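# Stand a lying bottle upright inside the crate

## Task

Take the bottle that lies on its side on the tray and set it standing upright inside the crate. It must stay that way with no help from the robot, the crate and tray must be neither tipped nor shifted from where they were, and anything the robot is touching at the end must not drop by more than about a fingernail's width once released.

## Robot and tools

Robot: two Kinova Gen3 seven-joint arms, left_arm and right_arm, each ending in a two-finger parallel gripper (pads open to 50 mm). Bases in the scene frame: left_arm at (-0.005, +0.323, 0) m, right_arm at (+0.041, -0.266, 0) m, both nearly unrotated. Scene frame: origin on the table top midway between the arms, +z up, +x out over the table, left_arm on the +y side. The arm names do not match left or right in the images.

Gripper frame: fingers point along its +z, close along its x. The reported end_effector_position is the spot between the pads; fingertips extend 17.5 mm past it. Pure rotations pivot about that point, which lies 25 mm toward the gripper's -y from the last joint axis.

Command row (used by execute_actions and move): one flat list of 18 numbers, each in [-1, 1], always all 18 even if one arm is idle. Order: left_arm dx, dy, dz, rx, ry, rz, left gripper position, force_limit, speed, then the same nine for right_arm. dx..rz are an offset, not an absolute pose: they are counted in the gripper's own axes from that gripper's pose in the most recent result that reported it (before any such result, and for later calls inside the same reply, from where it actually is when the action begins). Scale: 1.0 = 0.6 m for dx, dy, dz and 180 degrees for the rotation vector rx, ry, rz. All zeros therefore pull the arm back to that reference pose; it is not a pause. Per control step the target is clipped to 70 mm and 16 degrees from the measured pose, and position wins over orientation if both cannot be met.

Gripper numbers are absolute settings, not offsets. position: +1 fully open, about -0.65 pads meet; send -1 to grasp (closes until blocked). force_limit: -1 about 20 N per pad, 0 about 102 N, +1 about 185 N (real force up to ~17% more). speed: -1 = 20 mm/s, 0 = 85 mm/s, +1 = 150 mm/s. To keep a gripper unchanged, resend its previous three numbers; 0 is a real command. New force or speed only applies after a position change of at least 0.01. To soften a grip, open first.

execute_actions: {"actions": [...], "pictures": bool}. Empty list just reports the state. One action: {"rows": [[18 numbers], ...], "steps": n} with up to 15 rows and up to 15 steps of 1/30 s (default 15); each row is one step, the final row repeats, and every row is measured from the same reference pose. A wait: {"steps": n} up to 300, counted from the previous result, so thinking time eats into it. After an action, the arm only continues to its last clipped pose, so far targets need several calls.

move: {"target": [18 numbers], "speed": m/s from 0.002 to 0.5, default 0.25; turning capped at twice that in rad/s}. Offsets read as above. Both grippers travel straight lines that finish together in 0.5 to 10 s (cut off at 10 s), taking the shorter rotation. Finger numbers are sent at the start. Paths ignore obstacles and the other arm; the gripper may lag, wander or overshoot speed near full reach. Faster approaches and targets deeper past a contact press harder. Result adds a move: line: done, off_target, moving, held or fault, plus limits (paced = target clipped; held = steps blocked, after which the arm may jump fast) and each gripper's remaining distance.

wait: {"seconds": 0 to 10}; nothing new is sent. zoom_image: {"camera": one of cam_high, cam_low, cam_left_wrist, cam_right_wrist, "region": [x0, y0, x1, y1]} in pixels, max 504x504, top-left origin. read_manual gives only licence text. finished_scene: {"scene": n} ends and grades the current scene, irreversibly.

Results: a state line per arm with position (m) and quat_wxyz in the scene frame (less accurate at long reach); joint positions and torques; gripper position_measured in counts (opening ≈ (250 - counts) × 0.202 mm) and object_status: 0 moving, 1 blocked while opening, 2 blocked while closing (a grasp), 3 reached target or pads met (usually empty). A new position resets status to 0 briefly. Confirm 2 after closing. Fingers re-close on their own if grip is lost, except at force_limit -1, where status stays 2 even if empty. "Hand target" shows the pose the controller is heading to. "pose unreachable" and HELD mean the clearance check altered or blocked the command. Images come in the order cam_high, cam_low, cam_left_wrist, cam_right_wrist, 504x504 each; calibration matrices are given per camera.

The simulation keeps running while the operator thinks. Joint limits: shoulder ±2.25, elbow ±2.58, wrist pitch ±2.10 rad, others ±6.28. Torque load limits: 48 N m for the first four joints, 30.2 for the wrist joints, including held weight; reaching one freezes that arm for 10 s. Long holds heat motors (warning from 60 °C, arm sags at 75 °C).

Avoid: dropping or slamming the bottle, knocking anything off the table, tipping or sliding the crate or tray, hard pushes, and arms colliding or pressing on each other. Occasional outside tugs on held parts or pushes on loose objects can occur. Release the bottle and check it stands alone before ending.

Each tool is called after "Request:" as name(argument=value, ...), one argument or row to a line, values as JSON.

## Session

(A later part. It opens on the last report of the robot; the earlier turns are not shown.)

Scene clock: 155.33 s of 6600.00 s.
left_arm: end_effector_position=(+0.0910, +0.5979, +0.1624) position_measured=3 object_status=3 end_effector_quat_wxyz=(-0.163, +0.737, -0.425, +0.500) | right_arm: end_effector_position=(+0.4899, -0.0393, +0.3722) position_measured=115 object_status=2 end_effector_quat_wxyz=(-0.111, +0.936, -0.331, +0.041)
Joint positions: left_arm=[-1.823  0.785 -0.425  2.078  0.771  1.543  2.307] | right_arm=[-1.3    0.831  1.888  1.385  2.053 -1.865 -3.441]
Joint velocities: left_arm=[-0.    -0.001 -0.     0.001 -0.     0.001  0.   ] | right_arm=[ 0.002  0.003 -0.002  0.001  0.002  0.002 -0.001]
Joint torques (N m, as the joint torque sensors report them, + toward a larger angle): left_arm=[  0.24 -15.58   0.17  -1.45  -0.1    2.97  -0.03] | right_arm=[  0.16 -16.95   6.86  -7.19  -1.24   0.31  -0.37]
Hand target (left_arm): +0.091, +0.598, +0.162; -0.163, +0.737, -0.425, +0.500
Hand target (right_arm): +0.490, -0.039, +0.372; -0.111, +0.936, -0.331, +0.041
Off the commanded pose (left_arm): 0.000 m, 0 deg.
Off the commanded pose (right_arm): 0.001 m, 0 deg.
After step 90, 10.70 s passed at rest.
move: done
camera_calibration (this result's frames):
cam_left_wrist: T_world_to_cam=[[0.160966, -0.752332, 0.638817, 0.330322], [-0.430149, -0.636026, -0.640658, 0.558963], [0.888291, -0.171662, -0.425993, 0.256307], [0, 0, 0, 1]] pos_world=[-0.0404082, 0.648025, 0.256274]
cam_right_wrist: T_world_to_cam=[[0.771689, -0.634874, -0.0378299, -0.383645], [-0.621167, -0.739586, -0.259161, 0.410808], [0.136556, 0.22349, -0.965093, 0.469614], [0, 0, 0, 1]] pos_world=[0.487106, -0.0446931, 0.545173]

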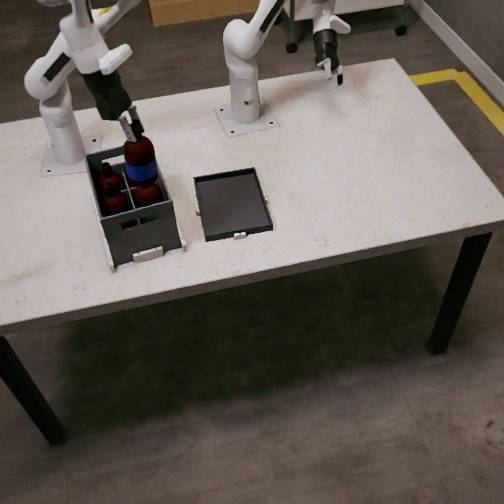

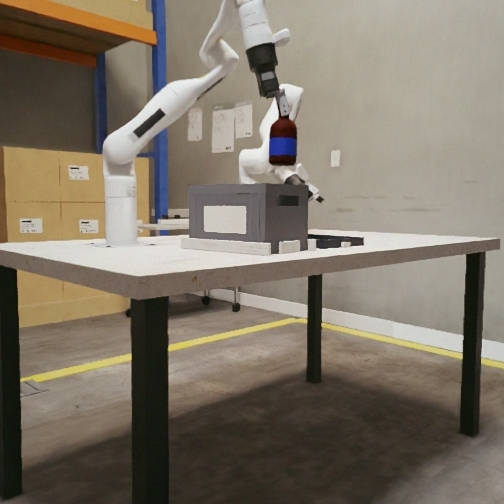

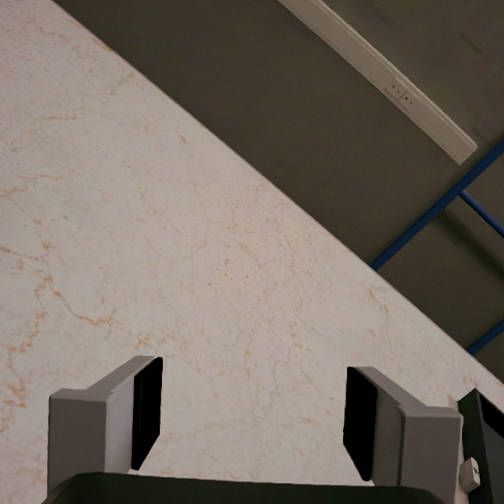

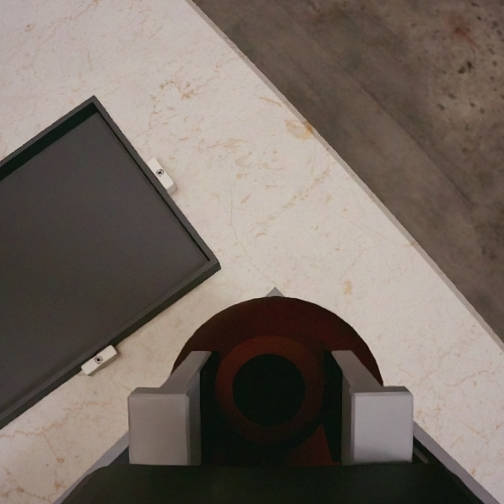

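Request:
move(
  target=[0,0,0,0,0,0,1,0,0,0,0.041,0.170,0,0,0,-1,0.8,-0.6],
  speed=0.08,
)

Scene clock: 163.90 s of 6600.00 s.
left_arm: end_effector_position=(+0.0910, +0.5979, +0.1624) position_measured=3 object_status=3 end_effector_quat_wxyz=(-0.163, +0.737, -0.425, +0.500) | right_arm: end_effector_position=(+0.4898, -0.0395, +0.2675) position_measured=115 object_status=2 end_effector_quat_wxyz=(-0.111, +0.936, -0.331, +0.041)
Joint positions: left_arm=[-1.823  0.785 -0.425  2.078  0.771  1.543  2.307] | right_arm=[-1.338  0.962  1.826  1.665  1.971 -1.69  -3.282]
Joint velocities: left_arm=[ 0.     0.     0.     0.    -0.001 -0.001 -0.001] | right_arm=[-0.001  0.002 -0.     0.002  0.001  0.002 -0.002]
Joint torques (N m, as the joint torque sensors report them, + toward a larger angle): left_arm=[  0.08 -15.71   0.1   -1.47  -0.11   3.11   0.  ] | right_arm=[  0.32 -16.5    8.44  -6.64  -1.12  -0.11  -0.02]
Hand target (left_arm): +0.091, +0.598, +0.162; -0.163, +0.737, -0.425, +0.500
Hand target (right_arm): +0.490, -0.040, +0.267; -0.111, +0.936, -0.331, +0.041
Off the commanded pose (left_arm): 0.000 m, 0 deg.
Off the commanded pose (right_arm): 0.000 m, 0 deg.
After step 90, 3.97 s passed at rest.
move: done
camera_calibration (this result's frames):
cam_left_wrist: T_world_to_cam=[[0.160967, -0.752332, 0.638816, 0.330323], [-0.430149, -0.636025, -0.640658, 0.558963], [0.888291, -0.171661, -0.425994, 0.256307], [0, 0, 0, 1]] pos_world=[-0.0404085, 0.648025, 0.256274]
cam_right_wrist: T_world_to_cam=[[0.771697, -0.634899, -0.037246, -0.387875], [-0.621066, -0.739681, -0.259132, 0.383404], [0.136972, 0.223103, -0.965124, 0.368414], [0, 0, 0, 1]] pos_world=[0.486978, -0.0448595, 0.440471]

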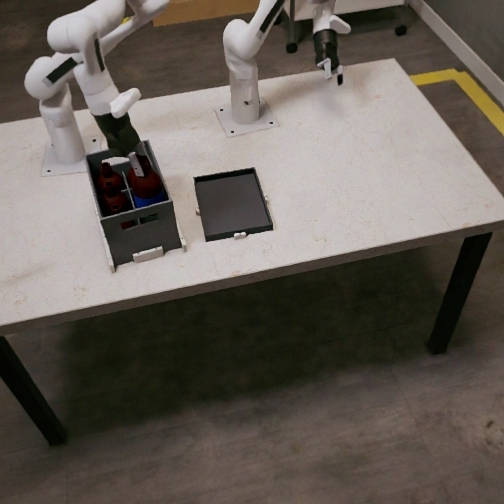

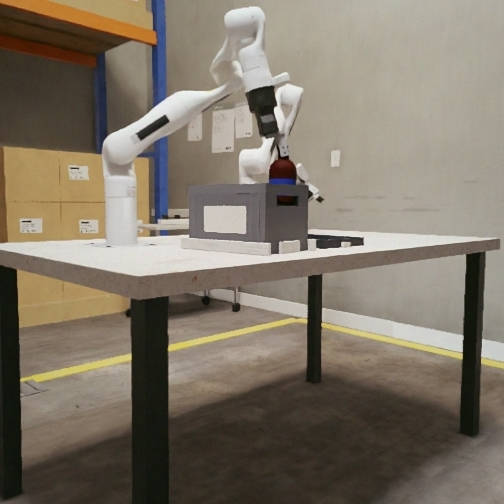

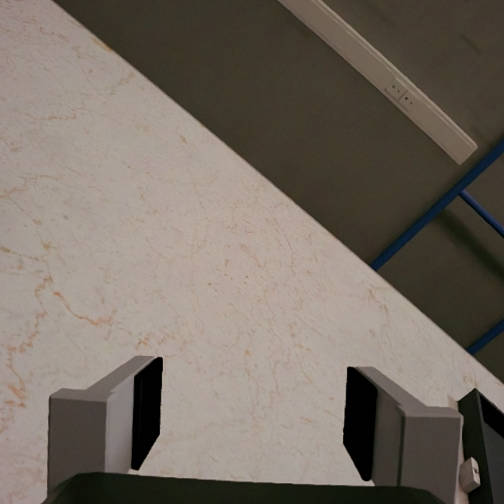

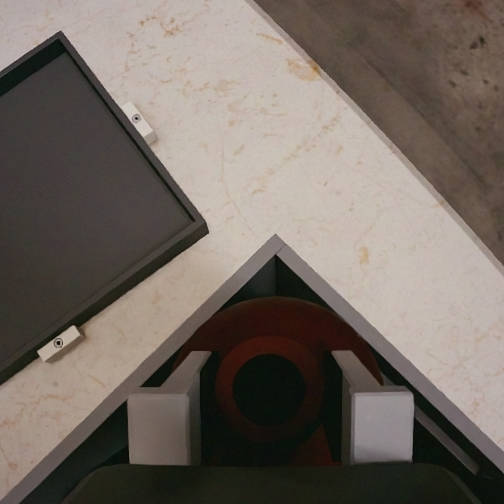

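Request:
move(
  target=[0,0,0,0,0,0,1,0,0,0,0.0157,0.065,0,0,0,-1,0.8,-0.6],
  speed=0.04,
)

Scene clock: 168.97 s of 6600.00 s.
left_arm: end_effector_position=(+0.0910, +0.5979, +0.1624) position_measured=3 object_status=3 end_effector_quat_wxyz=(-0.163, +0.737, -0.425, +0.500) | right_arm: end_effector_position=(+0.4898, -0.0396, +0.2275) position_measured=115 object_status=2 end_effector_quat_wxyz=(-0.111, +0.936, -0.331, +0.041)
Joint positions: left_arm=[-1.823  0.785 -0.425  2.078  0.771  1.543  2.307] | right_arm=[-1.338  1.014  1.783  1.751  1.92  -1.63  -3.227]
Joint velocities: left_arm=[ 0.     0.     0.001  0.001 -0.    -0.001 -0.   ] | right_arm=[-0.001  0.    -0.001  0.001  0.001  0.002  0.001]
Joint torques (N m, as the joint torque sensors report them, + toward a larger angle): left_arm=[  0.24 -15.6    0.22  -1.51  -0.09   3.05   0.06] | right_arm=[  0.23 -17.04   8.63  -6.51  -1.01   0.04  -0.28]
Hand target (left_arm): +0.091, +0.598, +0.162; -0.163, +0.737, -0.425, +0.500
Hand target (right_arm): +0.490, -0.040, +0.227; -0.111, +0.936, -0.331, +0.041
Off the commanded pose (left_arm): 0.000 m, 0 deg.
Off the commanded pose (right_arm): 0.000 m, 0 deg.
After step 90, 0.83 s passed at rest.
move: done
camera_calibration (this result's frames):
cam_left_wrist: T_world_to_cam=[[0.160968, -0.752333, 0.638815, 0.330325], [-0.43015, -0.636025, -0.640659, 0.558963], [0.888291, -0.17166, -0.425995, 0.256306], [0, 0, 0, 1]] pos_world=[-0.0404088, 0.648026, 0.256274]
cam_right_wrist: T_world_to_cam=[[0.771754, -0.634837, -0.0371126, -0.389443], [-0.620975, -0.739753, -0.259144, 0.372935], [0.13706, 0.223041, -0.965126, 0.329749], [0, 0, 0, 1]] pos_world=[0.486942, -0.0449008, 0.40044]

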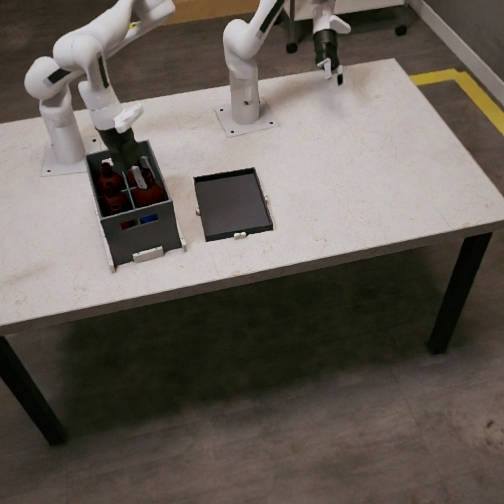

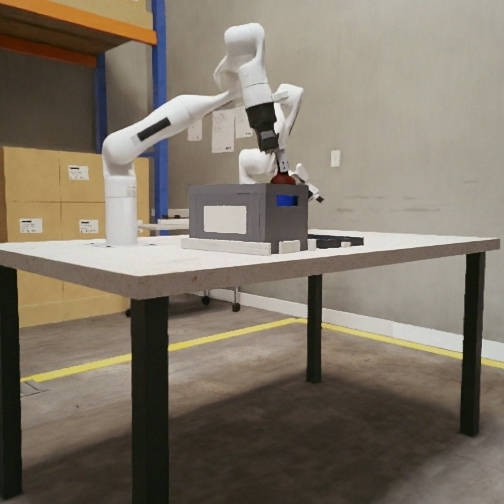

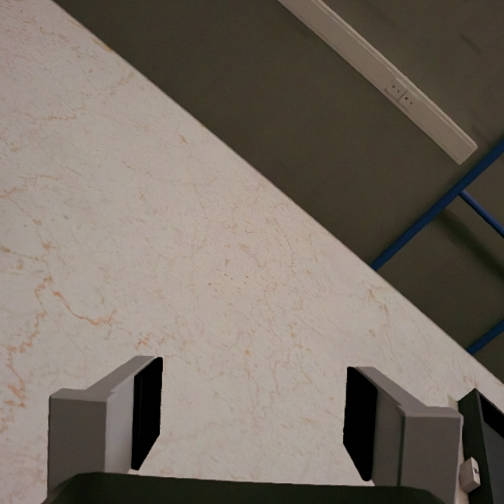

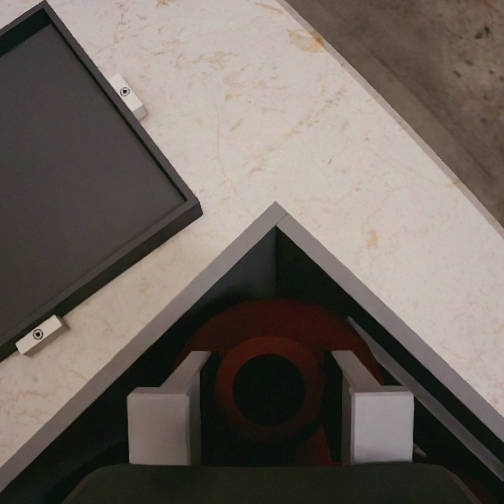

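Request:
move(
  target=[0,0,0,0,0,0,1,0,0,0,0.0233,0.0964,0,0,0,-1,0.8,-0.6],
  speed=0.05,
)

Request:
execute_actions(
  actions=[
    {"rows":[[0,0,0,0,0,0,1,0,0,0,0.0002,0.001,0,0,0,-1,0.8,-0.6],[0,0,0,0,0,0,1,0,0,0,0.0005,0.002,0,0,0,-1,0.8,-0.6],[0,0,0,0,0,0,1,0,0,0,0.0007,0.003,0,0,0,-1,0.8,-0.6],[0,0,0,0,0,0,1,0,0,0,0.001,0.004,0,0,0,-1,0.8,-0.6],[0,0,0,0,0,0,1,0,0,0,0.0012,0.005,0,0,0,-1,0.8,-0.6],[0,0,0,0,0,0,1,0,0,0,0.0015,0.006,0,0,0,-1,0.8,-0.6],[0,0,0,0,0,0,1,0,0,0,0.0017,0.007,0,0,0,-1,0.8,-0.6]],"steps":15},
  ],
  pictures=false,
)

Scene clock: 181.37 s of 6600.00 s.
left_arm: end_effector_position=(+0.0910, +0.5979, +0.1624) position_measured=3 object_status=3 end_effector_quat_wxyz=(-0.163, +0.737, -0.425, +0.500) | right_arm: end_effector_position=(+0.4898, -0.0396, +0.1681) position_measured=115 object_status=2 end_effector_quat_wxyz=(-0.111, +0.936, -0.331, +0.041)
Joint positions: left_arm=[-1.823  0.785 -0.425  2.078  0.771  1.543  2.307] | right_arm=[-1.329  1.096  1.704  1.856  1.825 -1.55  -3.148]
Joint velocities: left_arm=[ 0.    -0.002  0.    -0.     0.001 -0.002  0.   ] | right_arm=[ 0.     0.001  0.     0.     0.     0.002 -0.001]
Joint torques (N m, as the joint torque sensors report them, + toward a larger angle): left_arm=[  0.22 -15.62  -0.04  -1.41  -0.06   3.1    0.05] | right_arm=[  0.24 -17.21   9.1   -4.98  -1.22   0.14  -0.1 ]
Hand target (left_arm): +0.091, +0.598, +0.162; -0.163, +0.737, -0.425, +0.500
Hand target (right_arm): +0.490, -0.040, +0.168; -0.111, +0.936, -0.331, +0.041
Off the commanded pose (left_arm): 0.000 m, 0 deg.
Off the commanded pose (right_arm): 0.000 m, 0 deg.
After step 90, 7.97 s passed at rest.
move: done
camera_calibration (this result's frames):
cam_left_wrist: T_world_to_cam=[[0.160969, -0.752334, 0.638813, 0.330326], [-0.43015, -0.636024, -0.640659, 0.558963], [0.888291, -0.171659, -0.425996, 0.256306], [0, 0, 0, 1]] pos_world=[-0.0404091, 0.648027, 0.256273]
cam_right_wrist: T_world_to_cam=[[0.771877, -0.634698, -0.0369451, -0.391733], [-0.620811, -0.739907, -0.259098, 0.357391], [0.137113, 0.222927, -0.965144, 0.272409], [0, 0, 0, 1]] pos_world=[0.486891, -0.0449239, 0.341041]

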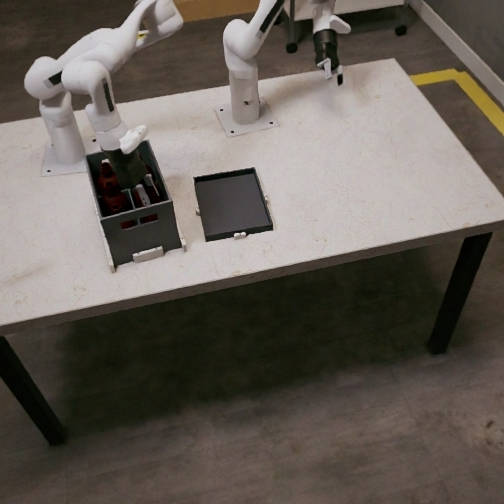

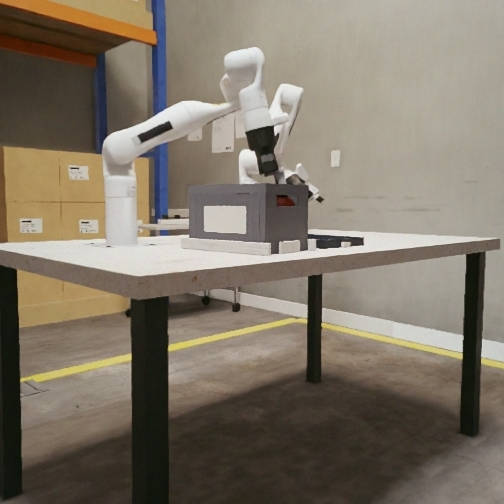

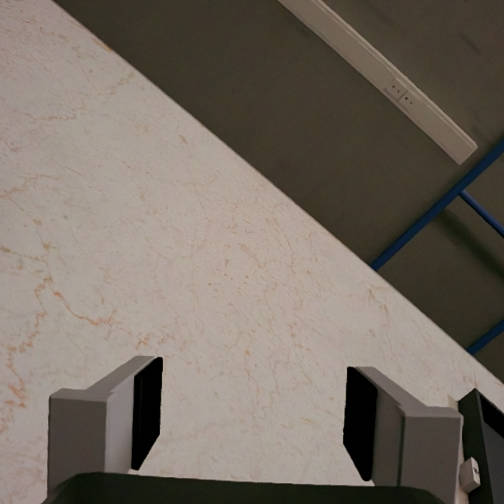

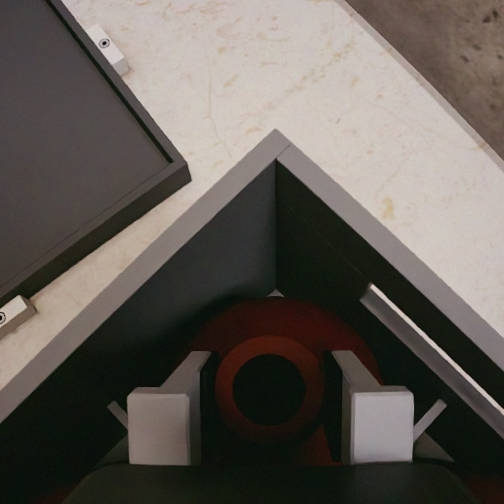

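Scene clock: 181.87 s of 6600.00 s.
left_arm: end_effector_position=(+0.0910, +0.5979, +0.1624) position_measured=3 object_status=3 end_effector_quat_wxyz=(-0.163, +0.737, -0.425, +0.500) | right_arm: end_effector_position=(+0.4897, -0.0396, +0.1638) position_measured=115 object_status=2 end_effector_quat_wxyz=(-0.111, +0.936, -0.331, +0.041)
Joint positions: left_arm=[-1.823  0.785 -0.425  2.078  0.771  1.543  2.307] | right_arm=[-1.328  1.102  1.698  1.863  1.818 -1.544 -3.143]
Joint velocities: left_arm=[ 0.    -0.002 -0.     0.002  0.    -0.001  0.   ] | right_arm=[-0.  0. -0. -0. -0.  0. -0.]
Joint torques (N m, as the joint torque sensors report them, + toward a larger angle): left_arm=[  0.1  -15.66  -0.09  -1.44  -0.1    3.1   -0.01] | right_arm=[ -0.1  -17.84   9.09  -5.29  -1.26  -0.16  -0.33]
Hand target (left_arm): +0.091, +0.598, +0.162; -0.163, +0.737, -0.425, +0.500
Hand target (right_arm): +0.490, -0.040, +0.164; -0.111, +0.936, -0.331, +0.041
Off the commanded pose (left_arm): 0.000 m, 0 deg.
Off the commanded pose (right_arm): 0.000 m, 0 deg.
Steps of this call (steps 1 to 15: all 15 steps of this action). Readings (end_effector_position | what the end effector reports):
1: left_arm (+0.0910, +0.5979, +0.1624) | right_arm (+0.4898, -0.0397, +0.1679) | left_arm position_measured=3 object_status=3 | right_arm position_measured=115 object_status=2
2: left_arm (+0.0910, +0.5979, +0.1624) | right_arm (+0.4898, -0.0397, +0.1675) | left_arm position_measured=3 object_status=3 | right_arm position_measured=115 object_status=2
4: left_arm (+0.0910, +0.5979, +0.1624) | right_arm (+0.4898, -0.0397, +0.1662) | left_arm position_measured=3 object_status=3 | right_arm position_measured=115 object_status=2
8: left_arm (+0.0910, +0.5979, +0.1624) | right_arm (+0.4897, -0.0396, +0.1639) | left_arm position_measured=3 object_status=3 | right_arm position_measured=115 object_status=2
15: the state above

Request:
move(
  target=[0,0,0,0,0,0,1,0,0,0,0.002,0.008,0,0,0,-1,0.8,-0.6],
  speed=0.012,
)

Scene clock: 184.93 s of 6600.00 s.
left_arm: end_effector_position=(+0.0910, +0.5979, +0.1624) position_measured=3 object_status=3 end_effector_quat_wxyz=(-0.163, +0.737, -0.425, +0.500) | right_arm: end_effector_position=(+0.4897, -0.0396, +0.1589) position_measured=115 object_status=2 end_effector_quat_wxyz=(-0.111, +0.936, -0.331, +0.041)
Joint positions: left_arm=[-1.823  0.785 -0.425  2.078  0.771  1.543  2.307] | right_arm=[-1.327  1.109  1.691  1.871  1.809 -1.538 -3.136]
Joint velocities: left_arm=[ 0.     0.     0.    -0.001  0.     0.002  0.   ] | right_arm=[ 0.     0.001 -0.001  0.     0.     0.     0.   ]
Joint torques (N m, as the joint torque sensors report them, + toward a larger angle): left_arm=[  0.27 -15.53   0.05  -1.46  -0.13   2.98  -0.04] | right_arm=[ -0.02 -17.66   8.95  -5.15  -1.18  -0.07  -0.11]
Hand target (left_arm): +0.091, +0.598, +0.162; -0.163, +0.737, -0.425, +0.500
Hand target (right_arm): +0.490, -0.040, +0.159; -0.111, +0.936, -0.331, +0.041
Off the commanded pose (left_arm): 0.000 m, 0 deg.
Off the commanded pose (right_arm): 0.000 m, 0 deg.
move: done
camera_calibration (this result's frames):
cam_left_wrist: T_world_to_cam=[[0.160971, -0.752336, 0.638811, 0.330329], [-0.43015, -0.636022, -0.640661, 0.558962], [0.88829, -0.171657, -0.425999, 0.256306], [0, 0, 0, 1]] pos_world=[-0.0404097, 0.648028, 0.256273]
cam_right_wrist: T_world_to_cam=[[0.771914, -0.634652, -0.0369545, -0.392074], [-0.620763, -0.739931, -0.259143, 0.354947], [0.137122, 0.222976, -0.965132, 0.263502], [0, 0, 0, 1]] pos_world=[0.486853, -0.0449496, 0.331807]

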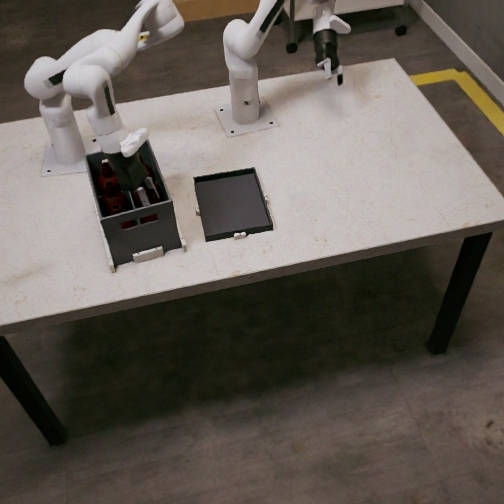

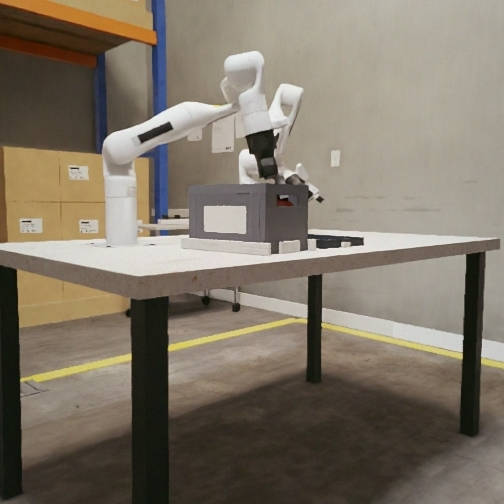

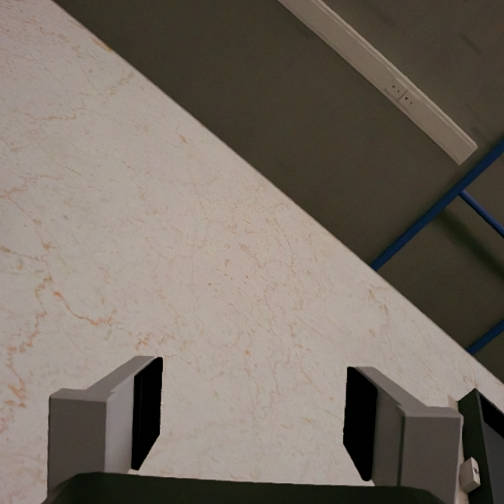

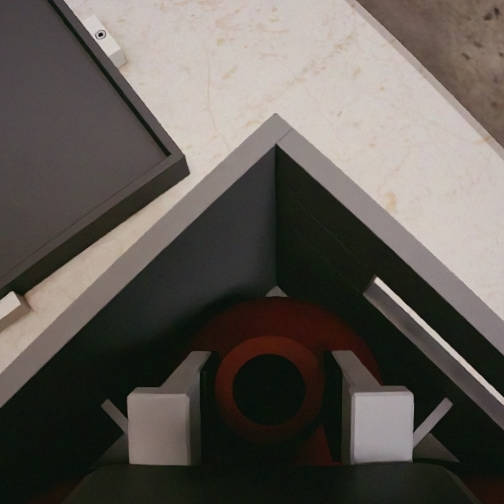

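Request:
move(
  target=[0,0,0,0,0,0,1,0,0,0,0.0016,0.0065,0,0,0,-1,0.8,-0.6],
  speed=0.01,
)

Scene clock: 194.03 s of 6600.00 s.
left_arm: end_effector_position=(+0.0910, +0.5979, +0.1624) position_measured=3 object_status=3 end_effector_quat_wxyz=(-0.163, +0.737, -0.425, +0.500) | right_arm: end_effector_position=(+0.4897, -0.0396, +0.1549) position_measured=115 object_status=2 end_effector_quat_wxyz=(-0.111, +0.936, -0.331, +0.041)
Joint positions: left_arm=[-1.823  0.785 -0.425  2.078  0.771  1.543  2.307] | right_arm=[-1.326  1.114  1.685  1.877  1.801 -1.533 -3.131]
Joint velocities: left_arm=[ 0.     0.001  0.001 -0.001  0.     0.002  0.   ] | right_arm=[-0.    -0.001 -0.     0.     0.001  0.     0.001]
Joint torques (N m, as the joint torque sensors report them, + toward a larger angle): left_arm=[  0.19 -15.72   0.    -1.43  -0.08   3.09  -0.02] | right_arm=[  0.12 -17.72   9.15  -5.24  -1.19  -0.16  -0.17]
Hand target (left_arm): +0.091, +0.598, +0.162; -0.163, +0.737, -0.425, +0.500
Hand target (right_arm): +0.490, -0.040, +0.155; -0.111, +0.936, -0.331, +0.041
Off the commanded pose (left_arm): 0.000 m, 0 deg.
Off the commanded pose (right_arm): 0.000 m, 0 deg.
After step 90, 5.40 s passed at rest.
move: done
camera_calibration (this result's frames):
cam_left_wrist: T_world_to_cam=[[0.160971, -0.752337, 0.63881, 0.330331], [-0.430151, -0.636022, -0.640661, 0.558962], [0.88829, -0.171656, -0.425999, 0.256306], [0, 0, 0, 1]] pos_world=[-0.0404099, 0.648028, 0.256273]
cam_right_wrist: T_world_to_cam=[[0.771933, -0.634629, -0.0369628, -0.392221], [-0.62074, -0.739944, -0.259163, 0.353889], [0.137122, 0.223001, -0.965126, 0.259643], [0, 0, 0, 1]] pos_world=[0.486838, -0.0449567, 0.327806]

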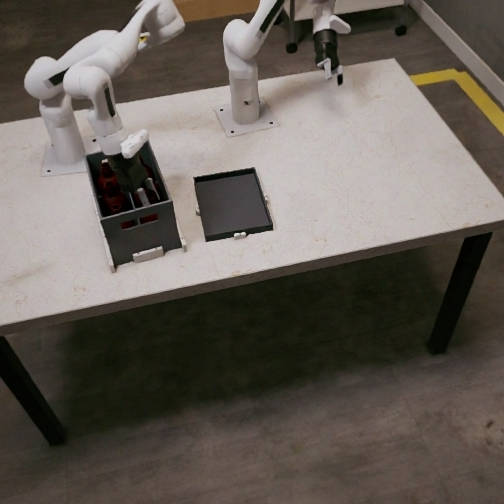

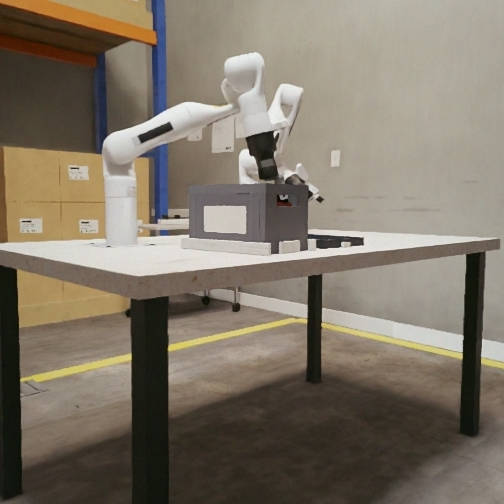

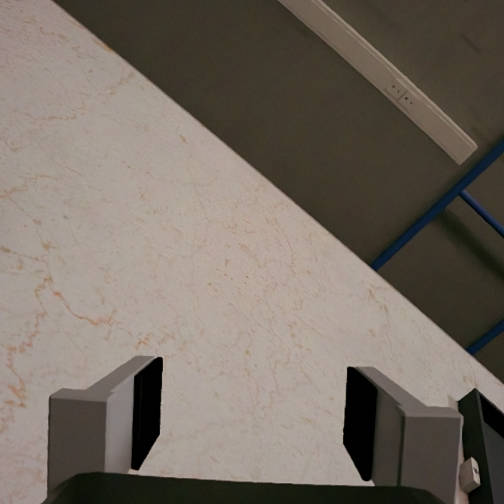

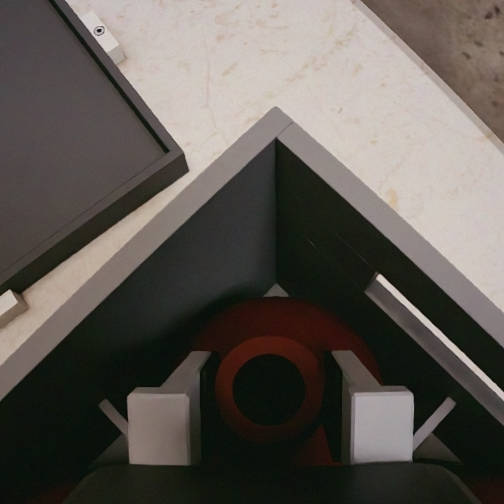

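Request:
move(
  target=[0,0,0,0,0,0,1,0,0,0,0.0012,0.005,0,0,0,-1,0.8,-0.6],
  speed=0.01,
)

Scene clock: 198.77 s of 6600.00 s.
left_arm: end_effector_position=(+0.0910, +0.5979, +0.1624) position_measured=3 object_status=3 end_effector_quat_wxyz=(-0.163, +0.737, -0.425, +0.500) | right_arm: end_effector_position=(+0.4899, -0.0396, +0.1527) position_measured=115 object_status=2 end_effector_quat_wxyz=(-0.112, +0.936, -0.331, +0.042)
Joint positions: left_arm=[-1.823  0.785 -0.425  2.078  0.771  1.543  2.307] | right_arm=[-1.325  1.118  1.682  1.881  1.795 -1.531 -3.127]
Joint velocities: left_arm=[-0.    -0.    -0.001  0.    -0.    -0.001  0.   ] | right_arm=[ 0.     0.002  0.001 -0.    -0.001 -0.001  0.001]
Joint torques (N m, as the joint torque sensors report them, + toward a larger angle): left_arm=[  0.27 -15.52   0.03  -1.41  -0.08   3.04   0.  ] | right_arm=[ -0.11 -15.79   7.59  -4.79  -1.18   0.27  -0.27]
Hand target (left_arm): +0.091, +0.598, +0.162; -0.163, +0.737, -0.425, +0.500
Hand target (right_arm): +0.490, -0.040, +0.152; -0.111, +0.936, -0.331, +0.041
Off the commanded pose (left_arm): 0.000 m, 0 deg.
Off the commanded pose (right_arm): 0.001 m, 0 deg.
After step 90, 1.03 s passed at rest.
move: done
camera_calibration (this result's frames):
cam_left_wrist: T_world_to_cam=[[0.160972, -0.752338, 0.638808, 0.330332], [-0.430151, -0.636021, -0.640662, 0.558962], [0.888289, -0.171655, -0.426, 0.256306], [0, 0, 0, 1]] pos_world=[-0.0404102, 0.648029, 0.256273]
cam_right_wrist: T_world_to_cam=[[0.771809, -0.634774, -0.037066, -0.392338], [-0.620664, -0.739422, -0.260829, 0.353715], [0.13816, 0.224316, -0.964673, 0.256995], [0, 0, 0, 1]] pos_world=[0.486841, -0.0451487, 0.325633]

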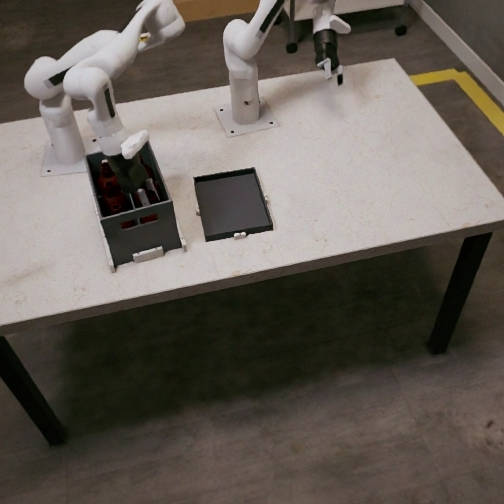

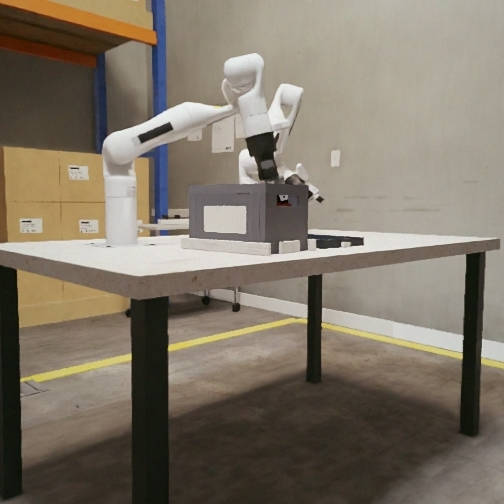

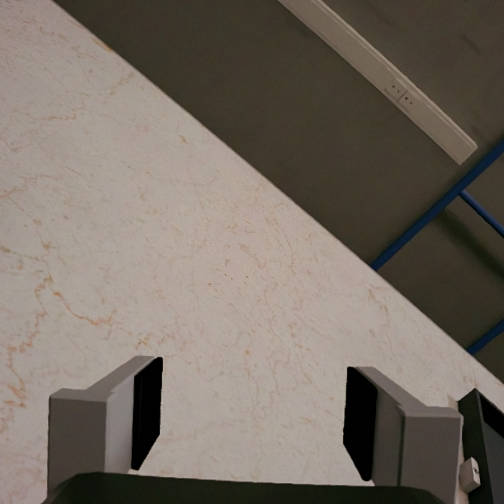

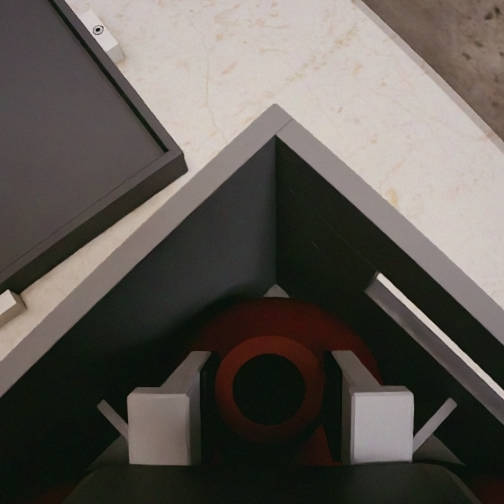

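Contact. Release and retract.

Request:
execute_actions(
  actions=[
    {"rows":[[0,0,0,0,0,0,1,0,0,0,0,0,0,0,0,0.65,0,-0.5]],"steps":12},
  ],
  pictures=false,
)

Request:
move(
  target=[0,0,0,0,0,0,1,0,0,0,0,-0.17,0,0,0,0.65,0,-0.5],
  speed=0.15,
)

Scene clock: 207.13 s of 6600.00 s.
left_arm: end_effector_position=(+0.0910, +0.5979, +0.1624) position_measured=3 object_status=3 end_effector_quat_wxyz=(-0.163, +0.737, -0.425, +0.500) | right_arm: end_effector_position=(+0.4899, -0.0396, +0.1527) position_measured=56 object_status=0 end_effector_quat_wxyz=(-0.112, +0.936, -0.331, +0.042)
Joint positions: left_arm=[-1.823  0.785 -0.425  2.078  0.771  1.543  2.307] | right_arm=[-1.325  1.117  1.681  1.881  1.795 -1.53  -3.127]
Joint velocities: left_arm=[ 0.     0.     0.001  0.     0.    -0.001 -0.   ] | right_arm=[-0.    -0.001  0.001  0.001  0.001  0.    -0.   ]
Joint torques (N m, as the joint torque sensors report them, + toward a larger angle): left_arm=[  0.25 -15.63  -0.05  -1.52  -0.11   3.01   0.04] | right_arm=[  0.09 -16.69   8.26  -4.71  -0.87  -0.1   -0.27]
Hand target (left_arm): +0.091, +0.598, +0.162; -0.163, +0.737, -0.425, +0.500
Hand target (right_arm): +0.490, -0.040, +0.153; -0.112, +0.936, -0.331, +0.042
Off the commanded pose (left_arm): 0.000 m, 0 deg.
Off the commanded pose (right_arm): 0.000 m, 0 deg.
Steps of this call (steps 1 to 90: nothing new was sent; then 4.97 s passed at rest; steps 91 to 102: all 12 steps of this action). Readings (end_effector_position | what the end effector reports):
91: left_arm (+0.0910, +0.5979, +0.1624) | right_arm (+0.4899, -0.0396, +0.1529) | left_arm position_measured=3 object_status=3 | right_arm position_measured=109 object_status=0
92: left_arm (+0.0910, +0.5979, +0.1624) | right_arm (+0.4898, -0.0396, +0.1530) | left_arm position_measured=3 object_status=3 | right_arm position_measured=101 object_status=0
94: left_arm (+0.0910, +0.5979, +0.1624) | right_arm (+0.4900, -0.0398, +0.1528) | left_arm position_measured=3 object_status=3 | right_arm position_measured=83 object_status=0
98: left_arm (+0.0910, +0.5979, +0.1624) | right_arm (+0.4899, -0.0396, +0.1527) | left_arm position_measured=3 object_status=3 | right_arm position_measured=56 object_status=0
102: the state above

Scene clock: 208.37 s of 6600.00 s.
left_arm: end_effector_position=(+0.0910, +0.5979, +0.1624) position_measured=3 object_status=3 end_effector_quat_wxyz=(-0.163, +0.737, -0.425, +0.500) | right_arm: end_effector_position=(+0.4748, -0.0584, +0.2516) position_measured=56 object_status=3 end_effector_quat_wxyz=(-0.112, +0.936, -0.331, +0.041)
Joint positions: left_arm=[-1.823  0.785 -0.425  2.078  0.771  1.543  2.307] | right_arm=[-1.348  0.962  1.836  1.765  1.982 -1.657 -3.197]
Joint velocities: left_arm=[-0.     0.002 -0.     0.     0.     0.     0.   ] | right_arm=[-0.001 -0.004  0.002 -0.001 -0.002 -0.004  0.001]
Joint torques (N m, as the joint torque sensors report them, + toward a larger angle): left_arm=[  0.3  -15.55   0.04  -1.31  -0.13   3.04   0.01] | right_arm=[  0.09 -15.37   7.48  -5.65  -0.94  -0.02  -0.25]
Hand target (left_arm): +0.091, +0.598, +0.162; -0.163, +0.737, -0.425, +0.500
Hand target (right_arm): +0.475, -0.058, +0.252; -0.112, +0.936, -0.331, +0.041
Off the commanded pose (left_arm): 0.000 m, 0 deg.
Off the commanded pose (right_arm): 0.001 m, 0 deg.
move: done
camera_calibration (this result's frames):
cam_left_wrist: T_world_to_cam=[[0.160974, -0.752339, 0.638806, 0.330335], [-0.430152, -0.636019, -0.640663, 0.558961], [0.888289, -0.171654, -0.426002, 0.256306], [0, 0, 0, 1]] pos_world=[-0.0404108, 0.64803, 0.256273]
cam_right_wrist: T_world_to_cam=[[0.771558, -0.635065, -0.0372829, -0.388856], [-0.621019, -0.739192, -0.260634, 0.356379], [0.13796, 0.224248, -0.964717, 0.358779], [0, 0, 0, 1]] pos_world=[0.471846, -0.0639713, 0.424507]

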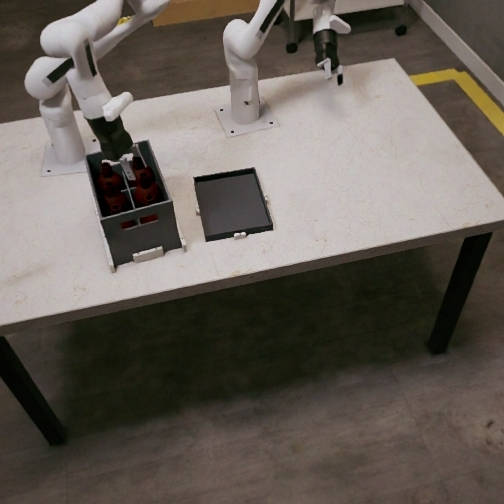

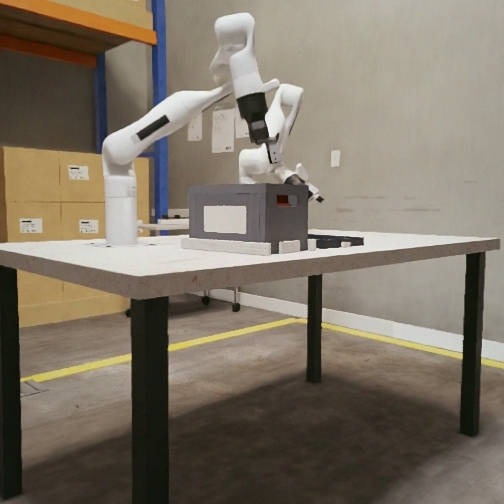

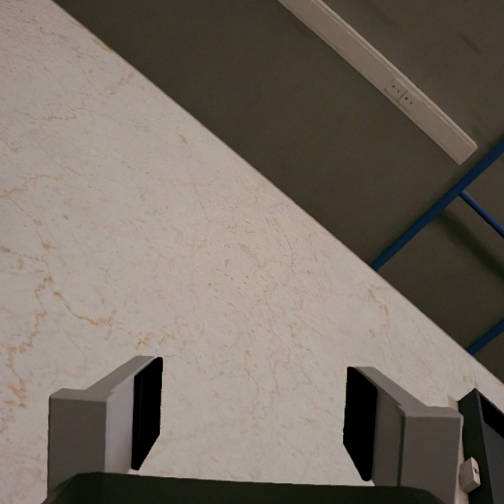

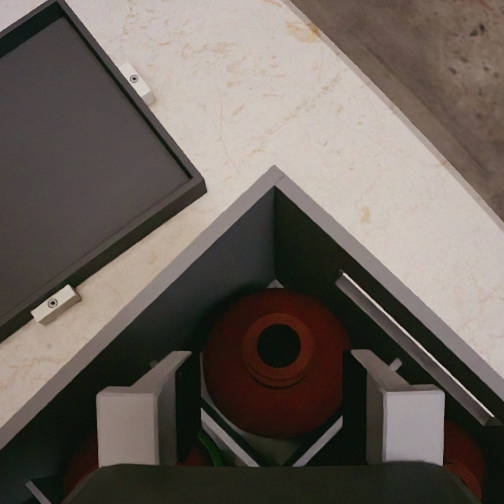

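Request:
finished_scene(
  scene=1,
)

The scene is finished: the task was done.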